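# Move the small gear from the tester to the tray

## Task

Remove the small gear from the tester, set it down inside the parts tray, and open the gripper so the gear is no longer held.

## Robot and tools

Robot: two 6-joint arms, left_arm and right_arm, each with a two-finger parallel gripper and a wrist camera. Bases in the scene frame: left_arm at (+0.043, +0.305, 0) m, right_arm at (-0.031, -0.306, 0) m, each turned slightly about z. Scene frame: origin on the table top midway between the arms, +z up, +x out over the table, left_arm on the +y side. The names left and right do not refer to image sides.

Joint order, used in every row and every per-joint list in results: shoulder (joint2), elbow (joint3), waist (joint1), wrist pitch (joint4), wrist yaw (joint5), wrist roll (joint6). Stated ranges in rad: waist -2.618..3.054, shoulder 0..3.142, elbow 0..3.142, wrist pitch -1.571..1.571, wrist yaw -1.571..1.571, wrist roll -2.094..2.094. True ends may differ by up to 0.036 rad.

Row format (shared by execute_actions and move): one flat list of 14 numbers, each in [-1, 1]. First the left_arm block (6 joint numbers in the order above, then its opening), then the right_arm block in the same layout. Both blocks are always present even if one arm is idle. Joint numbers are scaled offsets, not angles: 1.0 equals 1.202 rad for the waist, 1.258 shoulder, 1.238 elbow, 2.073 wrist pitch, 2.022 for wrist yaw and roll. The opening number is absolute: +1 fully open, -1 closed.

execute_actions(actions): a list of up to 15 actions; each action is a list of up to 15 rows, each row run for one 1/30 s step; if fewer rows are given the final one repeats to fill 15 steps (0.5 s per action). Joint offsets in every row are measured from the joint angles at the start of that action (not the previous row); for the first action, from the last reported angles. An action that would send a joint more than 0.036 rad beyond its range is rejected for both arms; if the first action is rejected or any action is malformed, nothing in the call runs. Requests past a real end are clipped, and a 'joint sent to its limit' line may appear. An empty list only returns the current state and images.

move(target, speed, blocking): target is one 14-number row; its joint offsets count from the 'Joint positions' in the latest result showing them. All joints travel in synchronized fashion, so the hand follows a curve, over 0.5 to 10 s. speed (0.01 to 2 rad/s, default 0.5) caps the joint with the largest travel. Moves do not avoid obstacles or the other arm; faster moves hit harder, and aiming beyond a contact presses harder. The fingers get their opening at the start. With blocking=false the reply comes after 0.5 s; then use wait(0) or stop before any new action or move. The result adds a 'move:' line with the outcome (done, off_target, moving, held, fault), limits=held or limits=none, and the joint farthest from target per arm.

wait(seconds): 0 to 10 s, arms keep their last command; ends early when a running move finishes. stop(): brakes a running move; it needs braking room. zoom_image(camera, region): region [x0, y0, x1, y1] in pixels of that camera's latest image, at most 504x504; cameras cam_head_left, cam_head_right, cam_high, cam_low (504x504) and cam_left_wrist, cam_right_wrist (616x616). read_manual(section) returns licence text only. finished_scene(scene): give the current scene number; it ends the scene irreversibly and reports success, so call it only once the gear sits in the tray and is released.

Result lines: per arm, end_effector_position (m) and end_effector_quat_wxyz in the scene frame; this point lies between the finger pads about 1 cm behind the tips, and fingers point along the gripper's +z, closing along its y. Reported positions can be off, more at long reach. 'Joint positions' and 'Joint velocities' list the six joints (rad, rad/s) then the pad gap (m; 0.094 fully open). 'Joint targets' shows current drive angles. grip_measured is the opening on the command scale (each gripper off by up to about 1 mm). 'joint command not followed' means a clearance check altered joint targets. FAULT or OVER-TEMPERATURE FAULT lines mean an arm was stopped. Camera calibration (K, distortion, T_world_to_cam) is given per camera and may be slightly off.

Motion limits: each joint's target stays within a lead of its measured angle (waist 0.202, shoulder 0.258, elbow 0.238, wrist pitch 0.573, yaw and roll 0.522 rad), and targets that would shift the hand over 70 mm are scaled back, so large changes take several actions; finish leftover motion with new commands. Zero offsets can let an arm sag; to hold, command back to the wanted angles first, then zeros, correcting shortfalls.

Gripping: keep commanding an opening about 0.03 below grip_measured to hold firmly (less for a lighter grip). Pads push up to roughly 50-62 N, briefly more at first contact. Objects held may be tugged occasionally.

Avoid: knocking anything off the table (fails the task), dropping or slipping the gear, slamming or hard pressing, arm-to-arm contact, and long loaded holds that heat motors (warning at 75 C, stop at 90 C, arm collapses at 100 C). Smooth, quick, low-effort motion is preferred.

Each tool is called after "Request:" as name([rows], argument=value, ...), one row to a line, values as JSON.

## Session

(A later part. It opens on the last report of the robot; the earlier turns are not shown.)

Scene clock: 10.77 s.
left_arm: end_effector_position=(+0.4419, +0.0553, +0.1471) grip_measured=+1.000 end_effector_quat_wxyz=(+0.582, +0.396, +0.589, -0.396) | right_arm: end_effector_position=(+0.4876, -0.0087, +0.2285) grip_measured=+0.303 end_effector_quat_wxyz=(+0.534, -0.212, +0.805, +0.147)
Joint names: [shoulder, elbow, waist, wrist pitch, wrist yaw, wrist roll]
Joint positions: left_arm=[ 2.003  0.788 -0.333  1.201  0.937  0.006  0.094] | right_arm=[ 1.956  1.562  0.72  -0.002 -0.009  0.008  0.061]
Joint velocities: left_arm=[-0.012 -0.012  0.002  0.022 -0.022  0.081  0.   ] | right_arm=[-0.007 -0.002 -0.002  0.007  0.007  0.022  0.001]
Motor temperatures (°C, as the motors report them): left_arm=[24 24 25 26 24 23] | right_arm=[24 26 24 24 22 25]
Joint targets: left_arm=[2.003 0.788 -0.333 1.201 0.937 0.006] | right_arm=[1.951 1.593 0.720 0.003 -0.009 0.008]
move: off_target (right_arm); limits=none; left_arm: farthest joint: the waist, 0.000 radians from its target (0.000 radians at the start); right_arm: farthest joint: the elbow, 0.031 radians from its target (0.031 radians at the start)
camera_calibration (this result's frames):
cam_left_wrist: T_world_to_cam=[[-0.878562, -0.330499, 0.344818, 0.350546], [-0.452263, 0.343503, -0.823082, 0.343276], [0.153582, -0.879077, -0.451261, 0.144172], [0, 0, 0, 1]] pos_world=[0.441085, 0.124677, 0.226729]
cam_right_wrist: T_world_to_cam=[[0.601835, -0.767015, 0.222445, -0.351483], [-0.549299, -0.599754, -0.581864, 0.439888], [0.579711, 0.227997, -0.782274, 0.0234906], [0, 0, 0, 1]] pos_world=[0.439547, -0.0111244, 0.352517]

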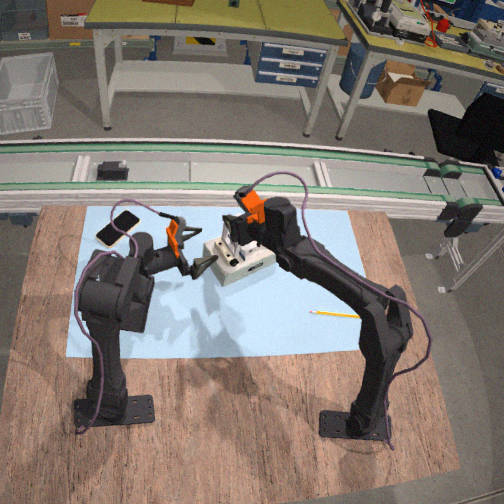

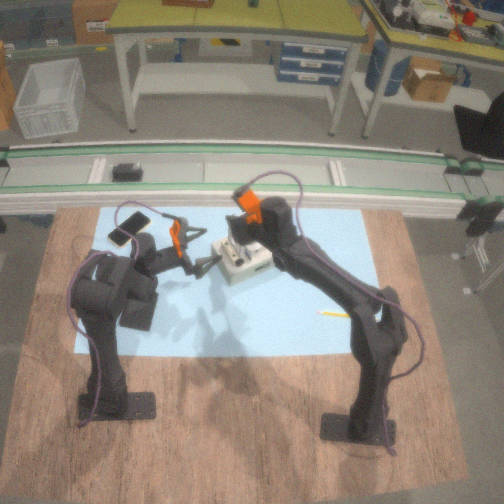

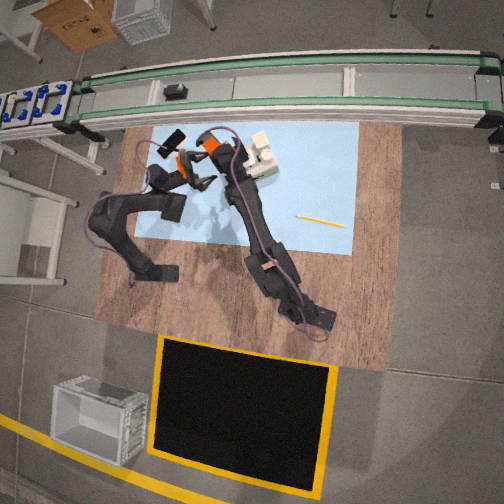

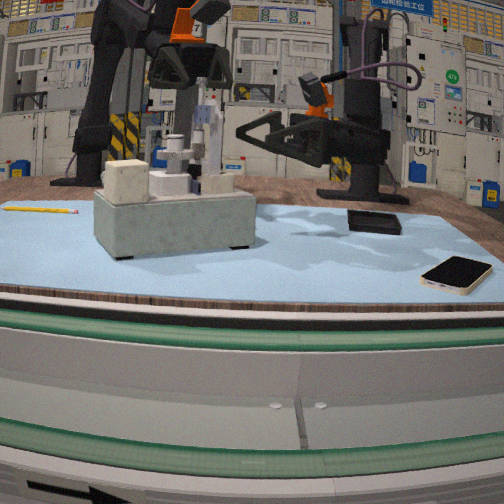

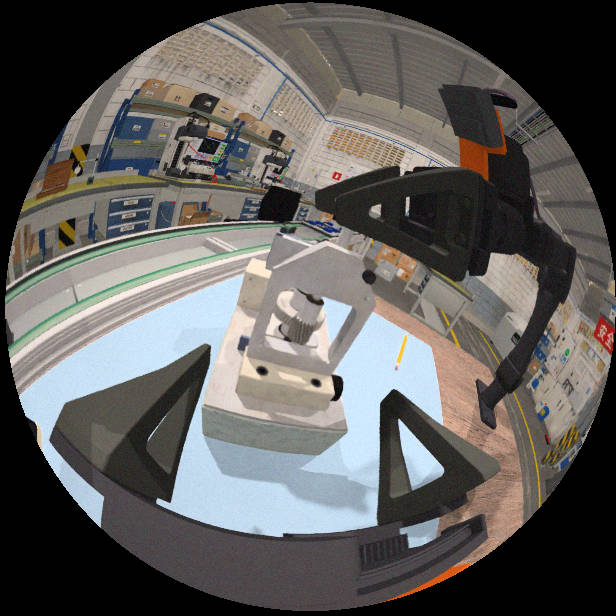

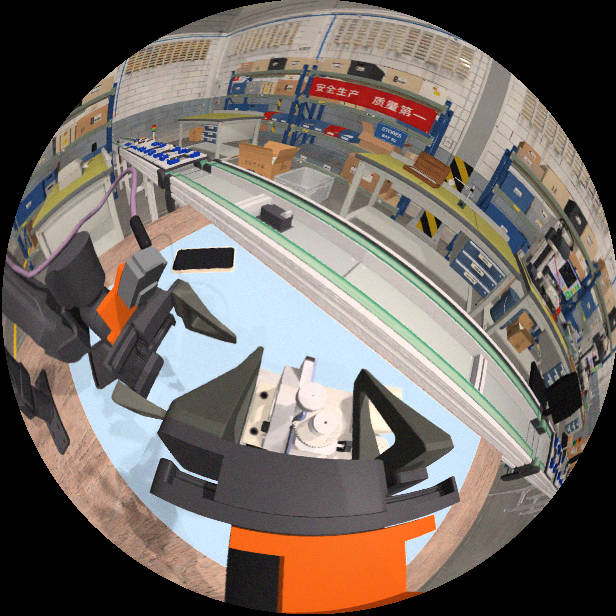

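Request:
move(target=[0,0,0,0,0,0,1,0.015,0.025,0,0,0,0,0.3], speed=0.2)

Request:
move(target=[0,0,0,0,0,0,1,0,0.025,0,0,0,0,-0.75])

Request:
zoom_image(camera="cam_low", region=[100, 30, 300, 230])

Scene clock: 11.70 s.
left_arm: end_effector_position=(+0.4419, +0.0553, +0.1471) grip_measured=+1.000 end_effector_quat_wxyz=(+0.582, +0.396, +0.589, -0.396) | right_arm: end_effector_position=(+0.4893, -0.0077, +0.2173) grip_measured=+0.303 end_effector_quat_wxyz=(+0.526, -0.213, +0.810, +0.145)
Joint names: [shoulder, elbow, waist, wrist pitch, wrist yaw, wrist roll]
Joint positions: left_arm=[ 2.003  0.788 -0.333  1.201  0.937  0.006  0.094] | right_arm=[ 1.975  1.562  0.72  -0.002 -0.009  0.008  0.061]
Joint velocities: left_arm=[-0.017  0.012 -0.007  0.066 -0.051  0.051  0.   ] | right_arm=[-0.017 -0.002  0.012  0.022 -0.125 -0.037  0.   ]
Motor temperatures (°C, as the motors report them): left_arm=[24 24 25 26 24 23] | right_arm=[25 26 24 25 22 25]
Joint targets: left_arm=[2.003 0.788 -0.333 1.201 0.937 0.006] | right_arm=[1.975 1.593 0.720 -0.002 -0.009 0.008]
move: off_target (right_arm); limits=none; left_arm: farthest joint: the waist, 0.000 radians from its target (0.000 radians at the start); right_arm: farthest joint: the elbow, 0.031 radians from its target (0.031 radians at the start)
camera_calibration (this result's frames):
cam_left_wrist: T_world_to_cam=[[-0.878562, -0.330499, 0.344818, 0.350546], [-0.452263, 0.343503, -0.823082, 0.343276], [0.153582, -0.879077, -0.451261, 0.144172], [0, 0, 0, 1]] pos_world=[0.441085, 0.124677, 0.226729]
cam_right_wrist: T_world_to_cam=[[0.605577, -0.764896, 0.219567, -0.350481], [-0.559022, -0.60526, -0.566706, 0.436341], [0.566366, 0.220441, -0.794125, 0.0226322], [0, 0, 0, 1]] pos_world=[0.44335, -0.00897133, 0.342204]

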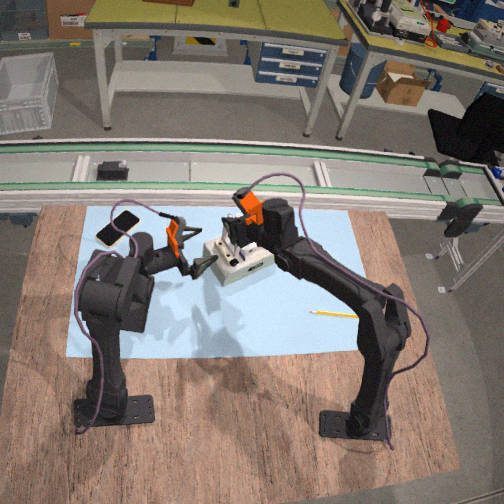

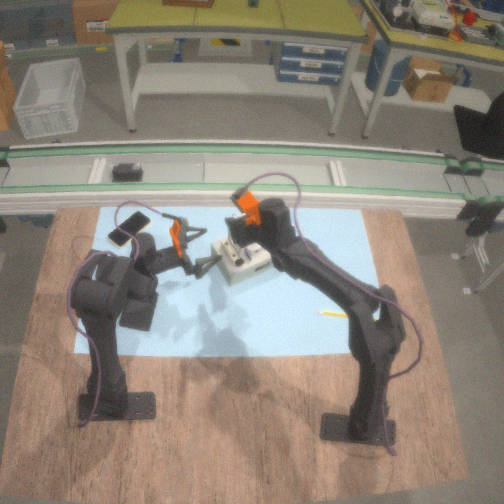

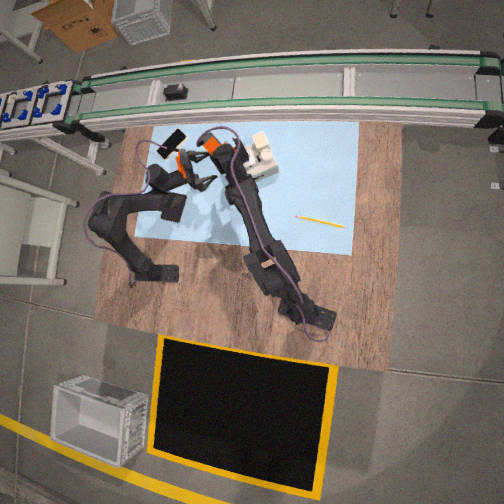

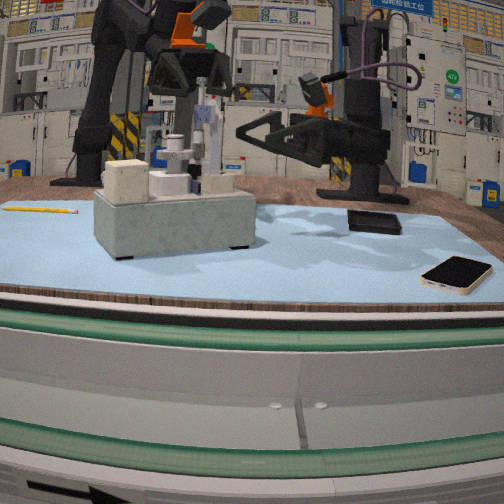

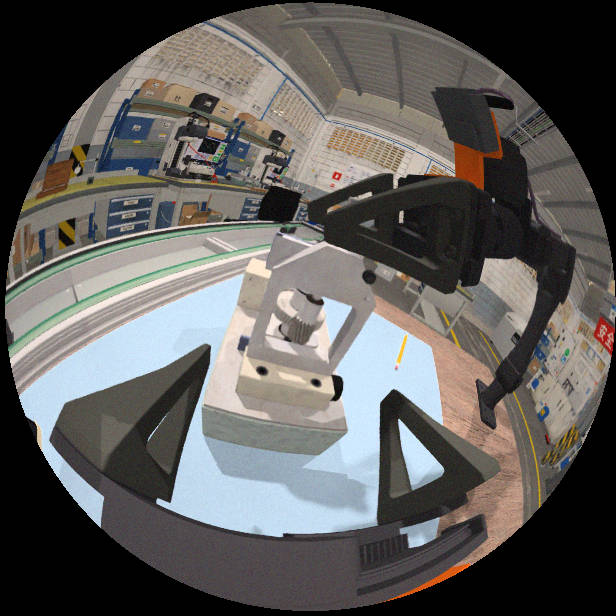

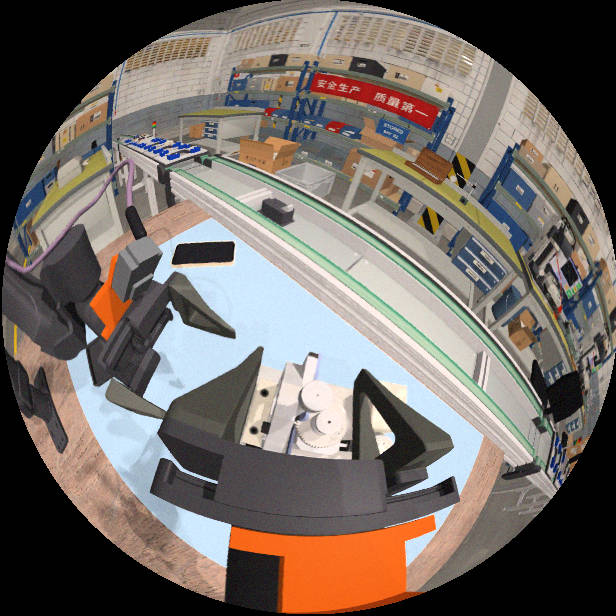

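Scene clock: 12.40 s.
left_arm: end_effector_position=(+0.4419, +0.0553, +0.1471) grip_measured=+1.000 end_effector_quat_wxyz=(+0.582, +0.396, +0.589, -0.396) | right_arm: end_effector_position=(+0.4895, -0.0080, +0.2174) grip_measured=-0.738 end_effector_quat_wxyz=(+0.527, -0.212, +0.810, +0.144)
Joint names: [shoulder, elbow, waist, wrist pitch, wrist yaw, wrist roll]
Joint positions: left_arm=[ 2.003  0.788 -0.333  1.201  0.937  0.006  0.094] | right_arm=[ 1.975  1.562  0.72  -0.002 -0.008  0.008  0.012]
Joint velocities: left_arm=[ 0.007 -0.012 -0.002 -0.022 -0.022 -0.051  0.   ] | right_arm=[ 0.002 -0.007 -0.007  0.022  0.066  0.007 -0.   ]
Motor temperatures (°C, as the motors report them): left_arm=[24 24 25 26 24 23] | right_arm=[25 26 24 25 22 25]
Joint targets: left_arm=[2.003 0.788 -0.333 1.201 0.937 0.006] | right_arm=[1.975 1.593 0.720 -0.002 -0.009 0.008]
move: off_target (right_arm); limits=none; left_arm: farthest joint: the waist, 0.000 radians from its target (0.000 radians at the start); right_arm: farthest joint: the elbow, 0.031 radians from its target (0.031 radians at the start)
camera_calibration (this result's frames):
cam_left_wrist: T_world_to_cam=[[-0.878562, -0.330499, 0.344818, 0.350546], [-0.452263, 0.343503, -0.823082, 0.343276], [0.153582, -0.879077, -0.451261, 0.144172], [0, 0, 0, 1]] pos_world=[0.441085, 0.124677, 0.226729]
cam_right_wrist: T_world_to_cam=[[0.604369, -0.765664, 0.220218, -0.350325], [-0.559506, -0.604676, -0.56685, 0.436626], [0.567178, 0.219373, -0.793842, 0.0221847], [0, 0, 0, 1]] pos_world=[0.443438, -0.00908032, 0.342261]

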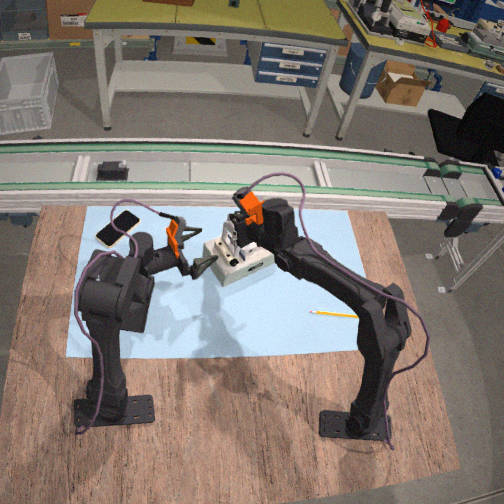

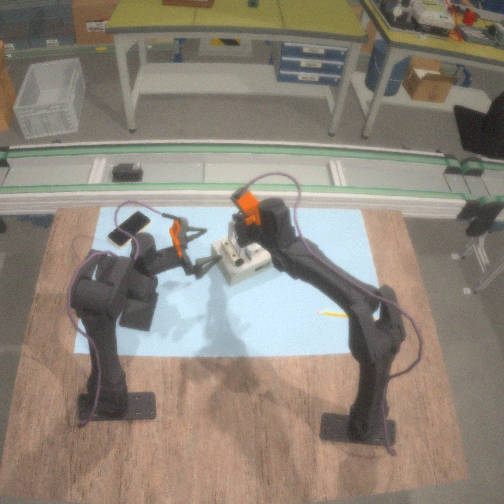

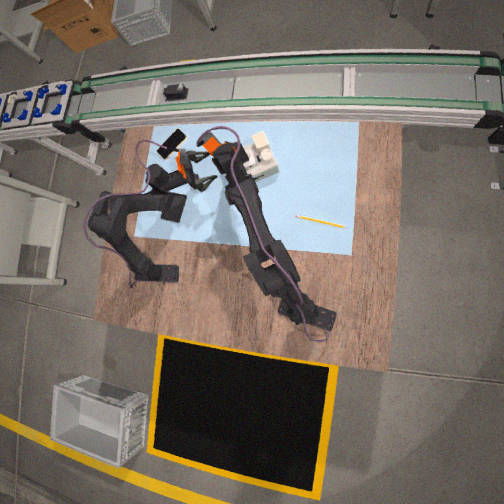

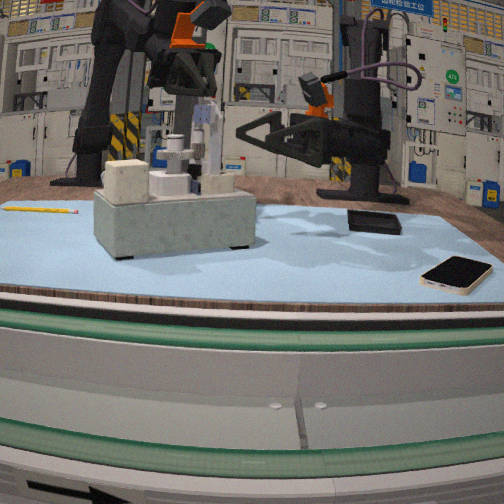

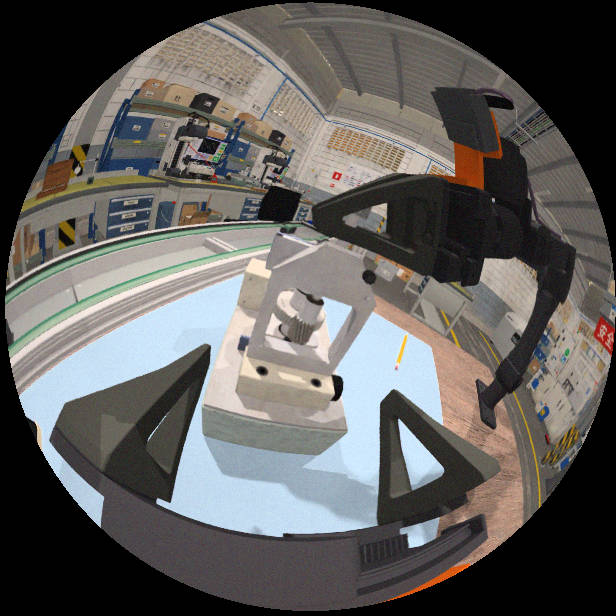

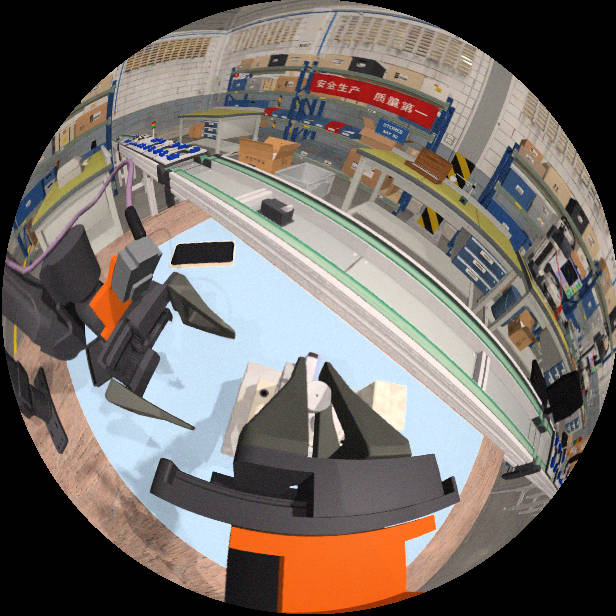

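Region (100, 30, 300, 230) of cam_low's 504x504 image, scaled by 2.520, with more detail than that image has.

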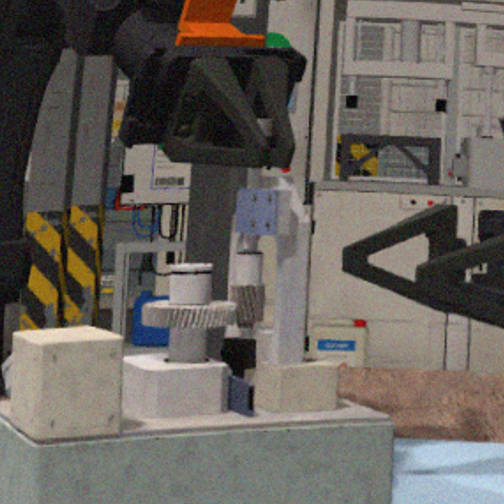

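Request:
move(target=[0,0,0,0,0,0,1,-0.05,0.025,0,0,0,0,-0.85], speed=0.08)

Request:
zoom_image(camera="cam_low", region=[100, 30, 300, 230])

Request:
zoom_image(camera="cam_left_wrist", region=[200, 180, 420, 420])

Scene clock: 13.60 s.
left_arm: end_effector_position=(+0.4419, +0.0553, +0.1471) grip_measured=+1.000 end_effector_quat_wxyz=(+0.582, +0.396, +0.589, -0.396) | right_arm: end_effector_position=(+0.4893, -0.0080, +0.2186) grip_measured=-0.764 end_effector_quat_wxyz=(+0.528, -0.212, +0.810, +0.145)
Joint names: [shoulder, elbow, waist, wrist pitch, wrist yaw, wrist roll]
Joint positions: left_arm=[ 2.003  0.788 -0.333  1.201  0.937  0.006  0.094] | right_arm=[ 1.973  1.562  0.72  -0.002 -0.008  0.008  0.011]
Joint velocities: left_arm=[ 0.002  0.002  0.002  0.007 -0.007 -0.022  0.   ] | right_arm=[-0.017 -0.002  0.012 -0.022  0.037  0.022 -0.   ]
Motor temperatures (°C, as the motors report them): left_arm=[25 24 25 26 24 23] | right_arm=[26 27 24 25 22 25]
Joint targets: left_arm=[2.003 0.788 -0.333 1.201 0.937 0.006] | right_arm=[1.912 1.593 0.720 -0.002 -0.008 0.008]
move: off_target (right_arm); limits=none; left_arm: farthest joint: the waist, 0.000 radians from its target (0.000 radians at the start); right_arm: farthest joint: the shoulder, 0.061 radians from its target (0.063 radians at the start)
camera_calibration (this result's frames):
cam_left_wrist: T_world_to_cam=[[-0.878562, -0.330499, 0.344818, 0.350546], [-0.452263, 0.343503, -0.823082, 0.343276], [0.153582, -0.879077, -0.451261, 0.144172], [0, 0, 0, 1]] pos_world=[0.441085, 0.124677, 0.226729]
cam_right_wrist: T_world_to_cam=[[0.60393, -0.765913, 0.220558, -0.350426], [-0.558376, -0.604036, -0.568645, 0.437028], [0.568758, 0.220268, -0.792463, 0.0221548], [0, 0, 0, 1]] pos_world=[0.443058, -0.00929546, 0.34336]

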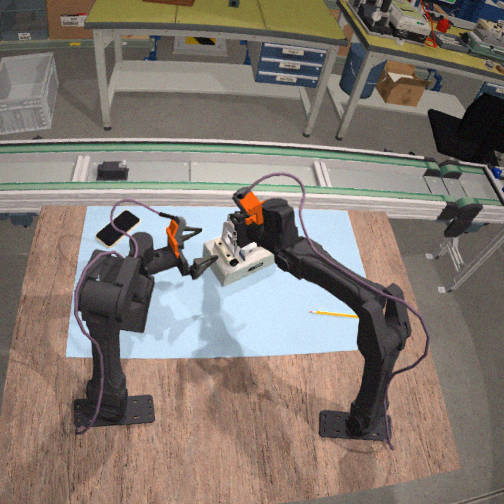

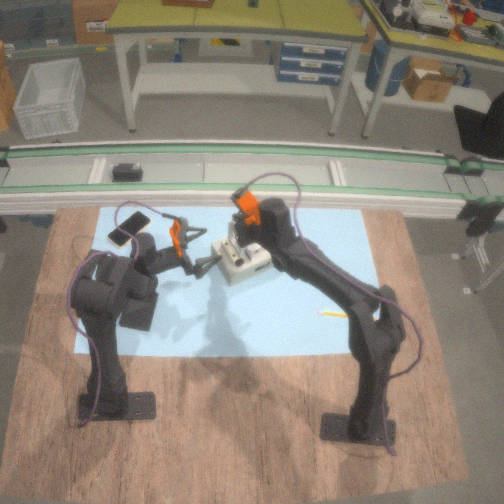

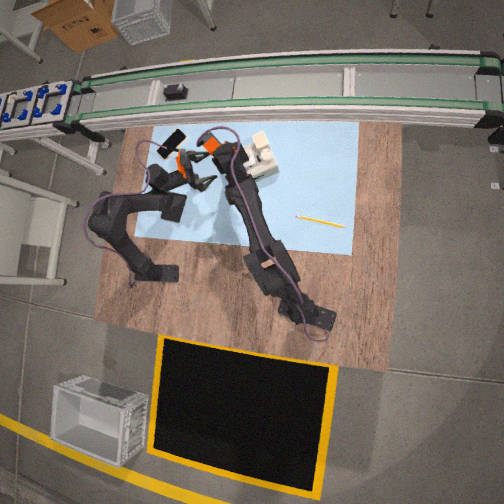

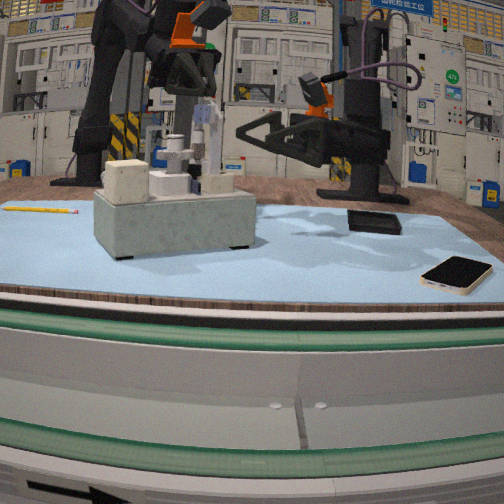

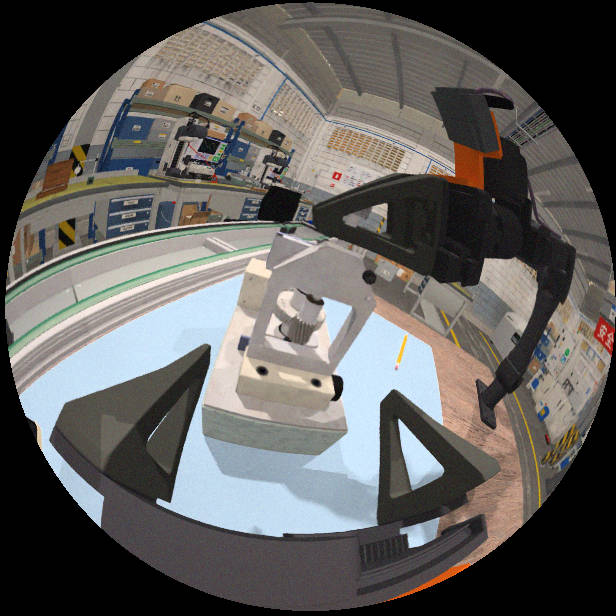

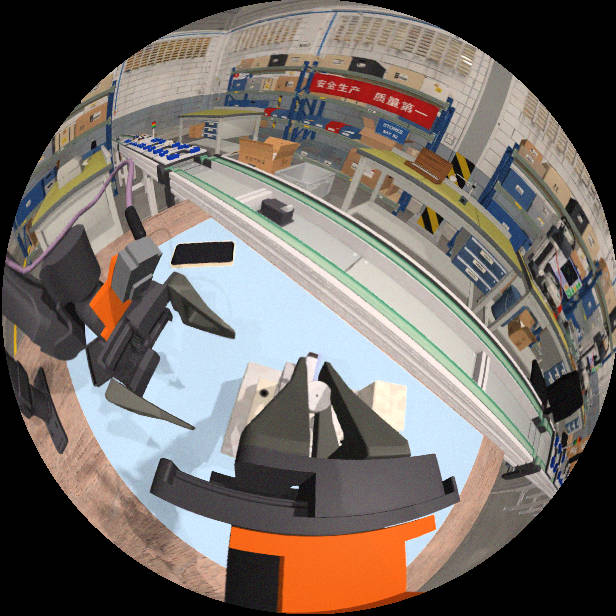

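Region (100, 30, 300, 230) of cam_low's 504x504 image, scaled by 2.520, with more detail than that image has.

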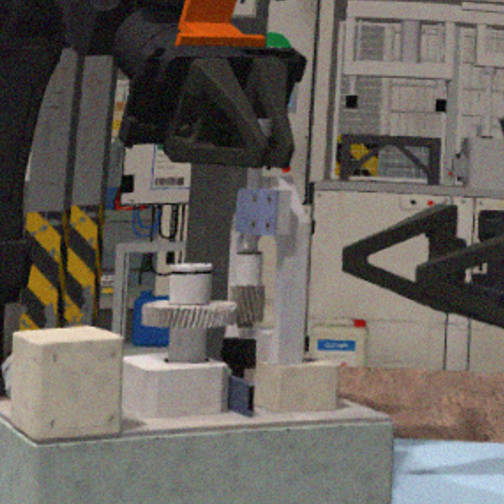

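Region (200, 180, 420, 420) of cam_left_wrist's 616x616 image, scaled by 2.100, with more detail than that image has; it fills the left 462 columns of this view, and the rest is white.

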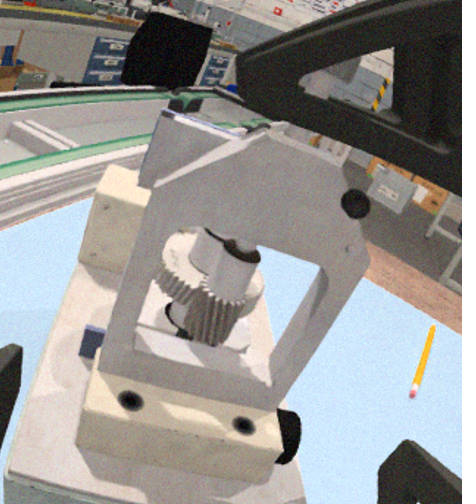

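Request:
move(target=[0,0,0,0,0,0,1,-0.14,0.025,0,0,0,0,-0.85], speed=0.1)

Request:
zoom_image(camera="cam_low", region=[100, 30, 300, 230])

Scene clock: 15.73 s.
left_arm: end_effector_position=(+0.4419, +0.0553, +0.1471) grip_measured=+1.000 end_effector_quat_wxyz=(+0.582, +0.396, +0.589, -0.396) | right_arm: end_effector_position=(+0.4876, -0.0090, +0.2372) grip_measured=-0.764 end_effector_quat_wxyz=(+0.543, -0.210, +0.799, +0.149)
Joint names: [shoulder, elbow, waist, wrist pitch, wrist yaw, wrist roll]
Joint positions: left_arm=[ 2.003  0.788 -0.333  1.201  0.937  0.006  0.094] | right_arm=[ 1.946  1.562  0.72   0.009 -0.008  0.008  0.011]
Joint velocities: left_arm=[-0.002  0.002  0.012 -0.022 -0.022  0.007  0.   ] | right_arm=[ 0.002  0.002  0.002 -0.007  0.007 -0.051  0.   ]
Motor temperatures (°C, as the motors report them): left_arm=[25 24 25 27 24 23] | right_arm=[28 27 24 25 22 25]
Joint targets: left_arm=[2.003 0.788 -0.333 1.201 0.937 0.006] | right_arm=[1.828 1.586 0.720 0.001 -0.008 0.008]
move: off_target (right_arm); limits=none; left_arm: farthest joint: the waist, 0.000 radians from its target (0.000 radians at the start); right_arm: farthest joint: the shoulder, 0.149 radians from its target (0.177 radians at the start)
camera_calibration (this result's frames):
cam_left_wrist: T_world_to_cam=[[-0.878562, -0.330499, 0.344818, 0.350546], [-0.452263, 0.343503, -0.823082, 0.343276], [0.153582, -0.879077, -0.451261, 0.144172], [0, 0, 0, 1]] pos_world=[0.441085, 0.124677, 0.226729]
cam_right_wrist: T_world_to_cam=[[0.596442, -0.770153, 0.2261, -0.351924], [-0.538809, -0.592957, -0.598404, 0.443622], [0.59493, 0.235088, -0.76863, 0.0198033], [0, 0, 0, 1]] pos_world=[0.437148, -0.0126419, 0.360257]

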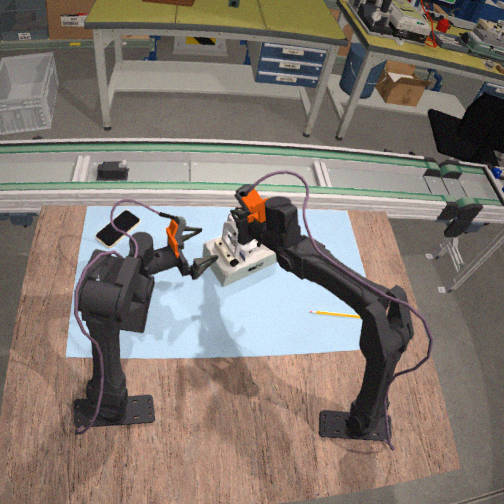

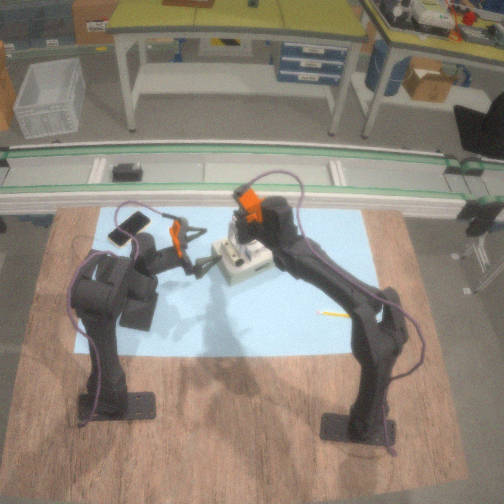

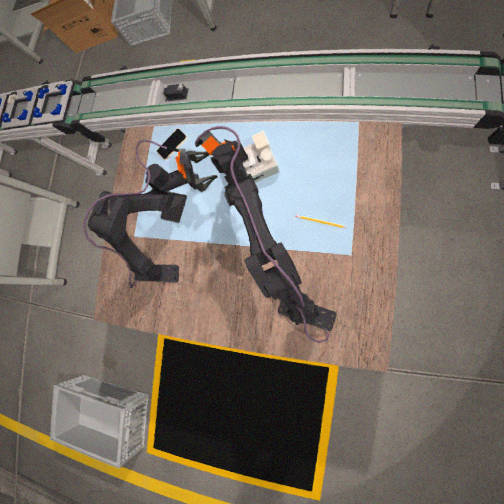

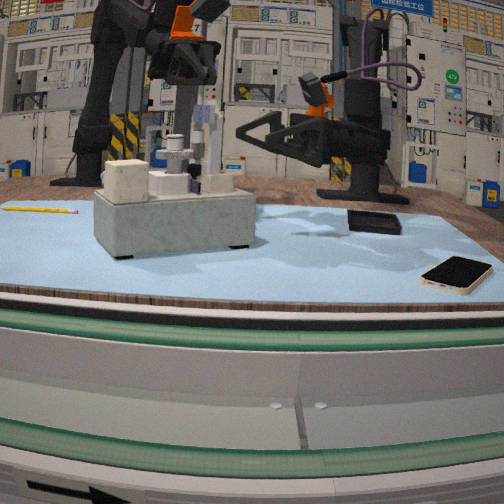

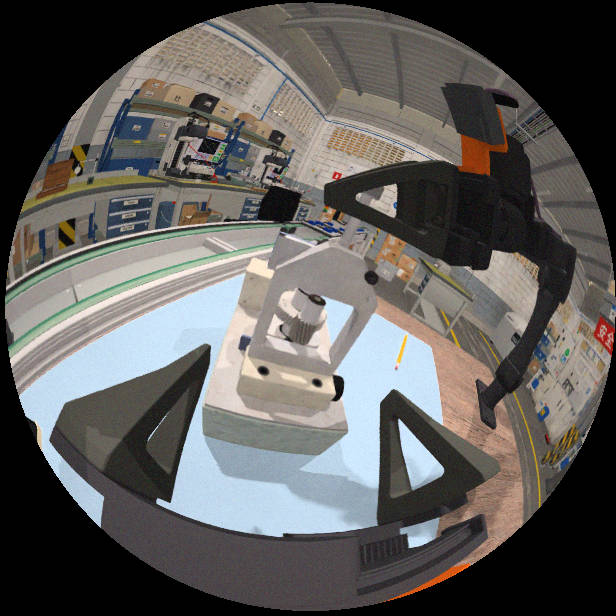

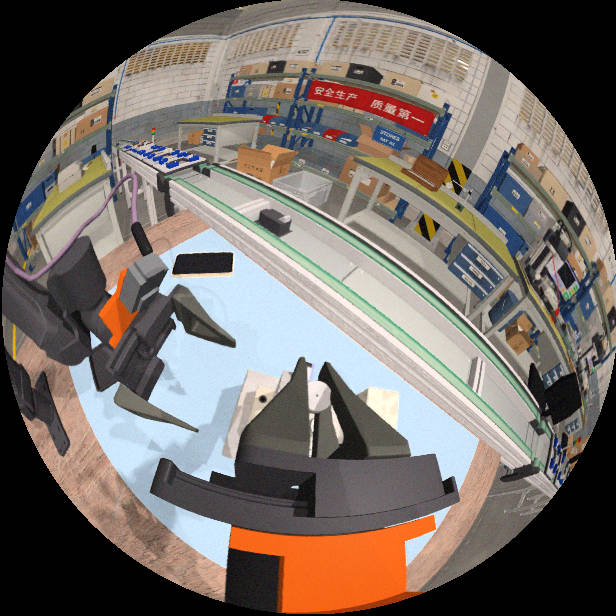

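Region (100, 30, 300, 230) of cam_low's 504x504 image, scaled by 2.520, with more detail than that image has.

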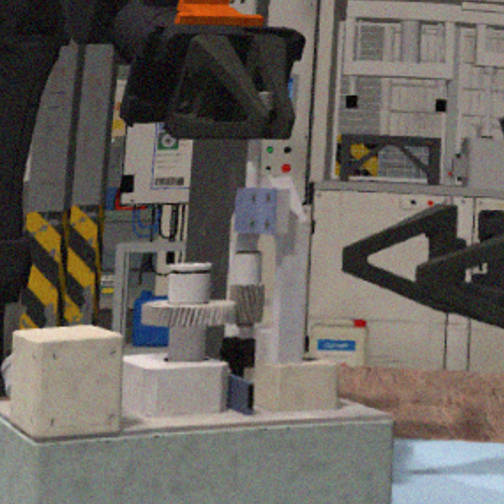

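Request:
move(target=[0.083,0.09,-0.039,0.005,-0.023,0,-0.49,-0.09,0.02,0,0,0,0,-0.85], speed=0.2)

Request:
zoom_image(camera="cam_left_wrist", region=[200, 200, 420, 440])

Request:
zoom_image(camera="cam_low", region=[140, 60, 340, 230])

Scene clock: 17.17 s.
left_arm: end_effector_position=(+0.4580, +0.0373, +0.1298) grip_measured=-0.487 end_effector_quat_wxyz=(+0.577, +0.394, +0.595, -0.397) | right_arm: end_effector_position=(+0.4881, -0.0088, +0.2349) grip_measured=-0.764 end_effector_quat_wxyz=(+0.544, -0.210, +0.799, +0.149)
Joint names: [shoulder, elbow, waist, wrist pitch, wrist yaw, wrist roll]
Joint positions: left_arm=[ 2.103  0.873 -0.371  1.201  0.898  0.006  0.024] | right_arm=[ 1.949  1.555  0.72   0.021 -0.008  0.008  0.011]
Joint velocities: left_arm=[ 0.002  0.002 -0.012 -0.007 -0.022  0.037  0.001] | right_arm=[ 0.002  0.012 -0.012 -0.007 -0.007 -0.007 -0.   ]
Motor temperatures (°C, as the motors report them): left_arm=[25 24 25 27 24 23] | right_arm=[30 27 24 25 22 25]
Joint targets: left_arm=[2.107 0.900 -0.380 1.211 0.890 0.006] | right_arm=[1.834 1.586 0.720 0.009 -0.008 0.008]
move: off_target (left_arm, right_arm); limits=none; left_arm: farthest joint: the elbow, 0.027 radians from its target (0.112 radians at the start); right_arm: farthest joint: the shoulder, 0.116 radians from its target (0.113 radians at the start)
camera_calibration (this result's frames):
cam_left_wrist: T_world_to_cam=[[-0.872981, -0.333242, 0.356165, 0.360794], [-0.464812, 0.347065, -0.814553, 0.34694], [0.147831, -0.876639, -0.457876, 0.121437], [0, 0, 0, 1]] pos_world=[0.458276, 0.106277, 0.209701]
cam_right_wrist: T_world_to_cam=[[0.596066, -0.770366, 0.226366, -0.351379], [-0.537815, -0.592394, -0.599854, 0.442578], [0.596205, 0.23581, -0.76742, 0.016827], [0, 0, 0, 1]] pos_world=[0.437437, -0.0124782, 0.357936]

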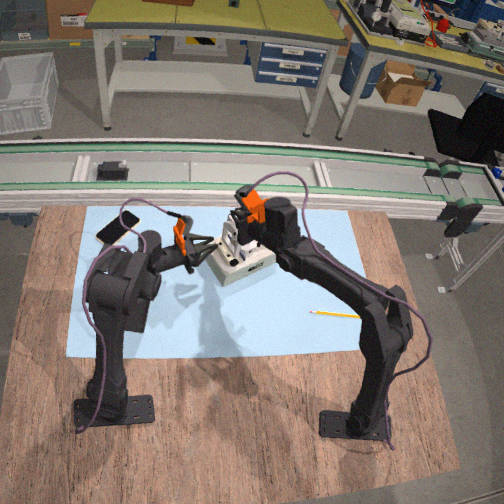

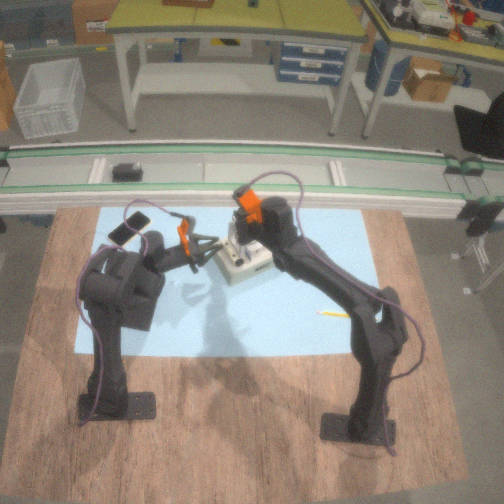

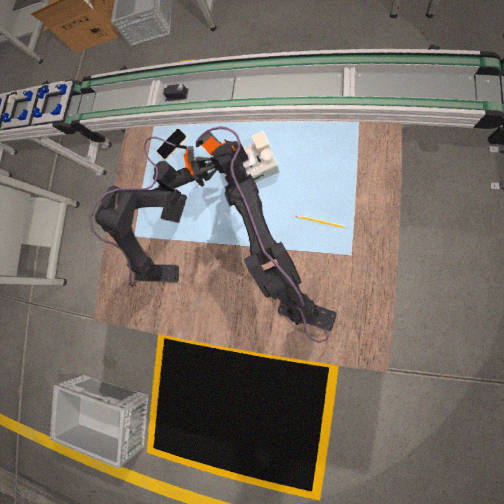

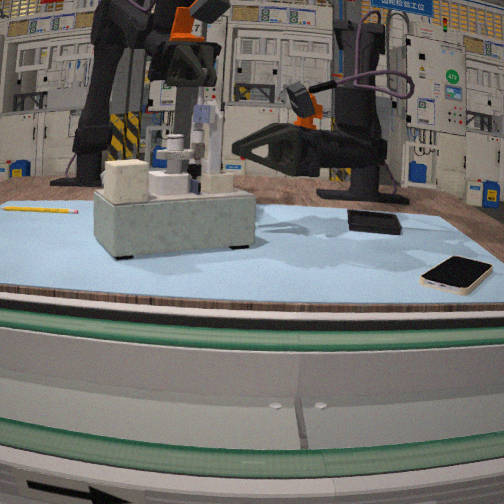

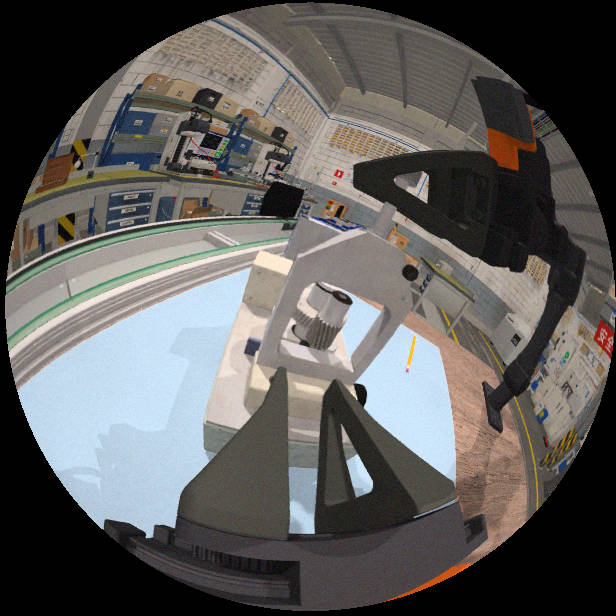

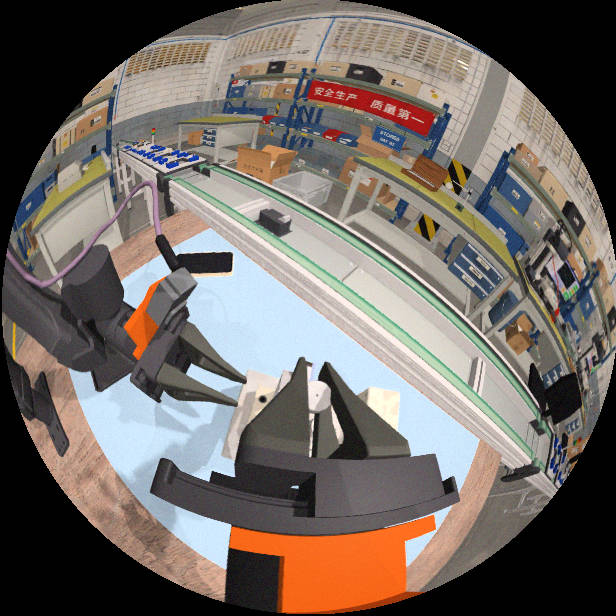

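Region (200, 200, 420, 440) of cam_left_wrist's 616x616 image, scaled by 2.100, with more detail than that image has; it fills the left 462 columns of this view, and the rest is white.

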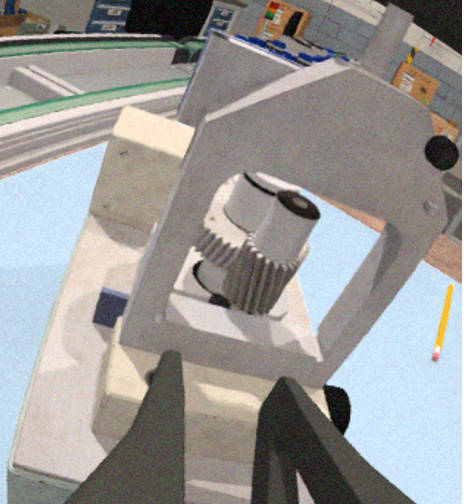

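Region (140, 60, 340, 230) of cam_low's 504x504 image, scaled by 2.520, with more detail than that image has; it fills the top 428 rows of this view, and the rest is white.

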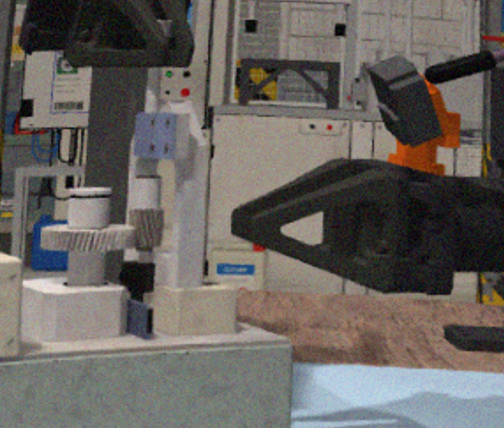

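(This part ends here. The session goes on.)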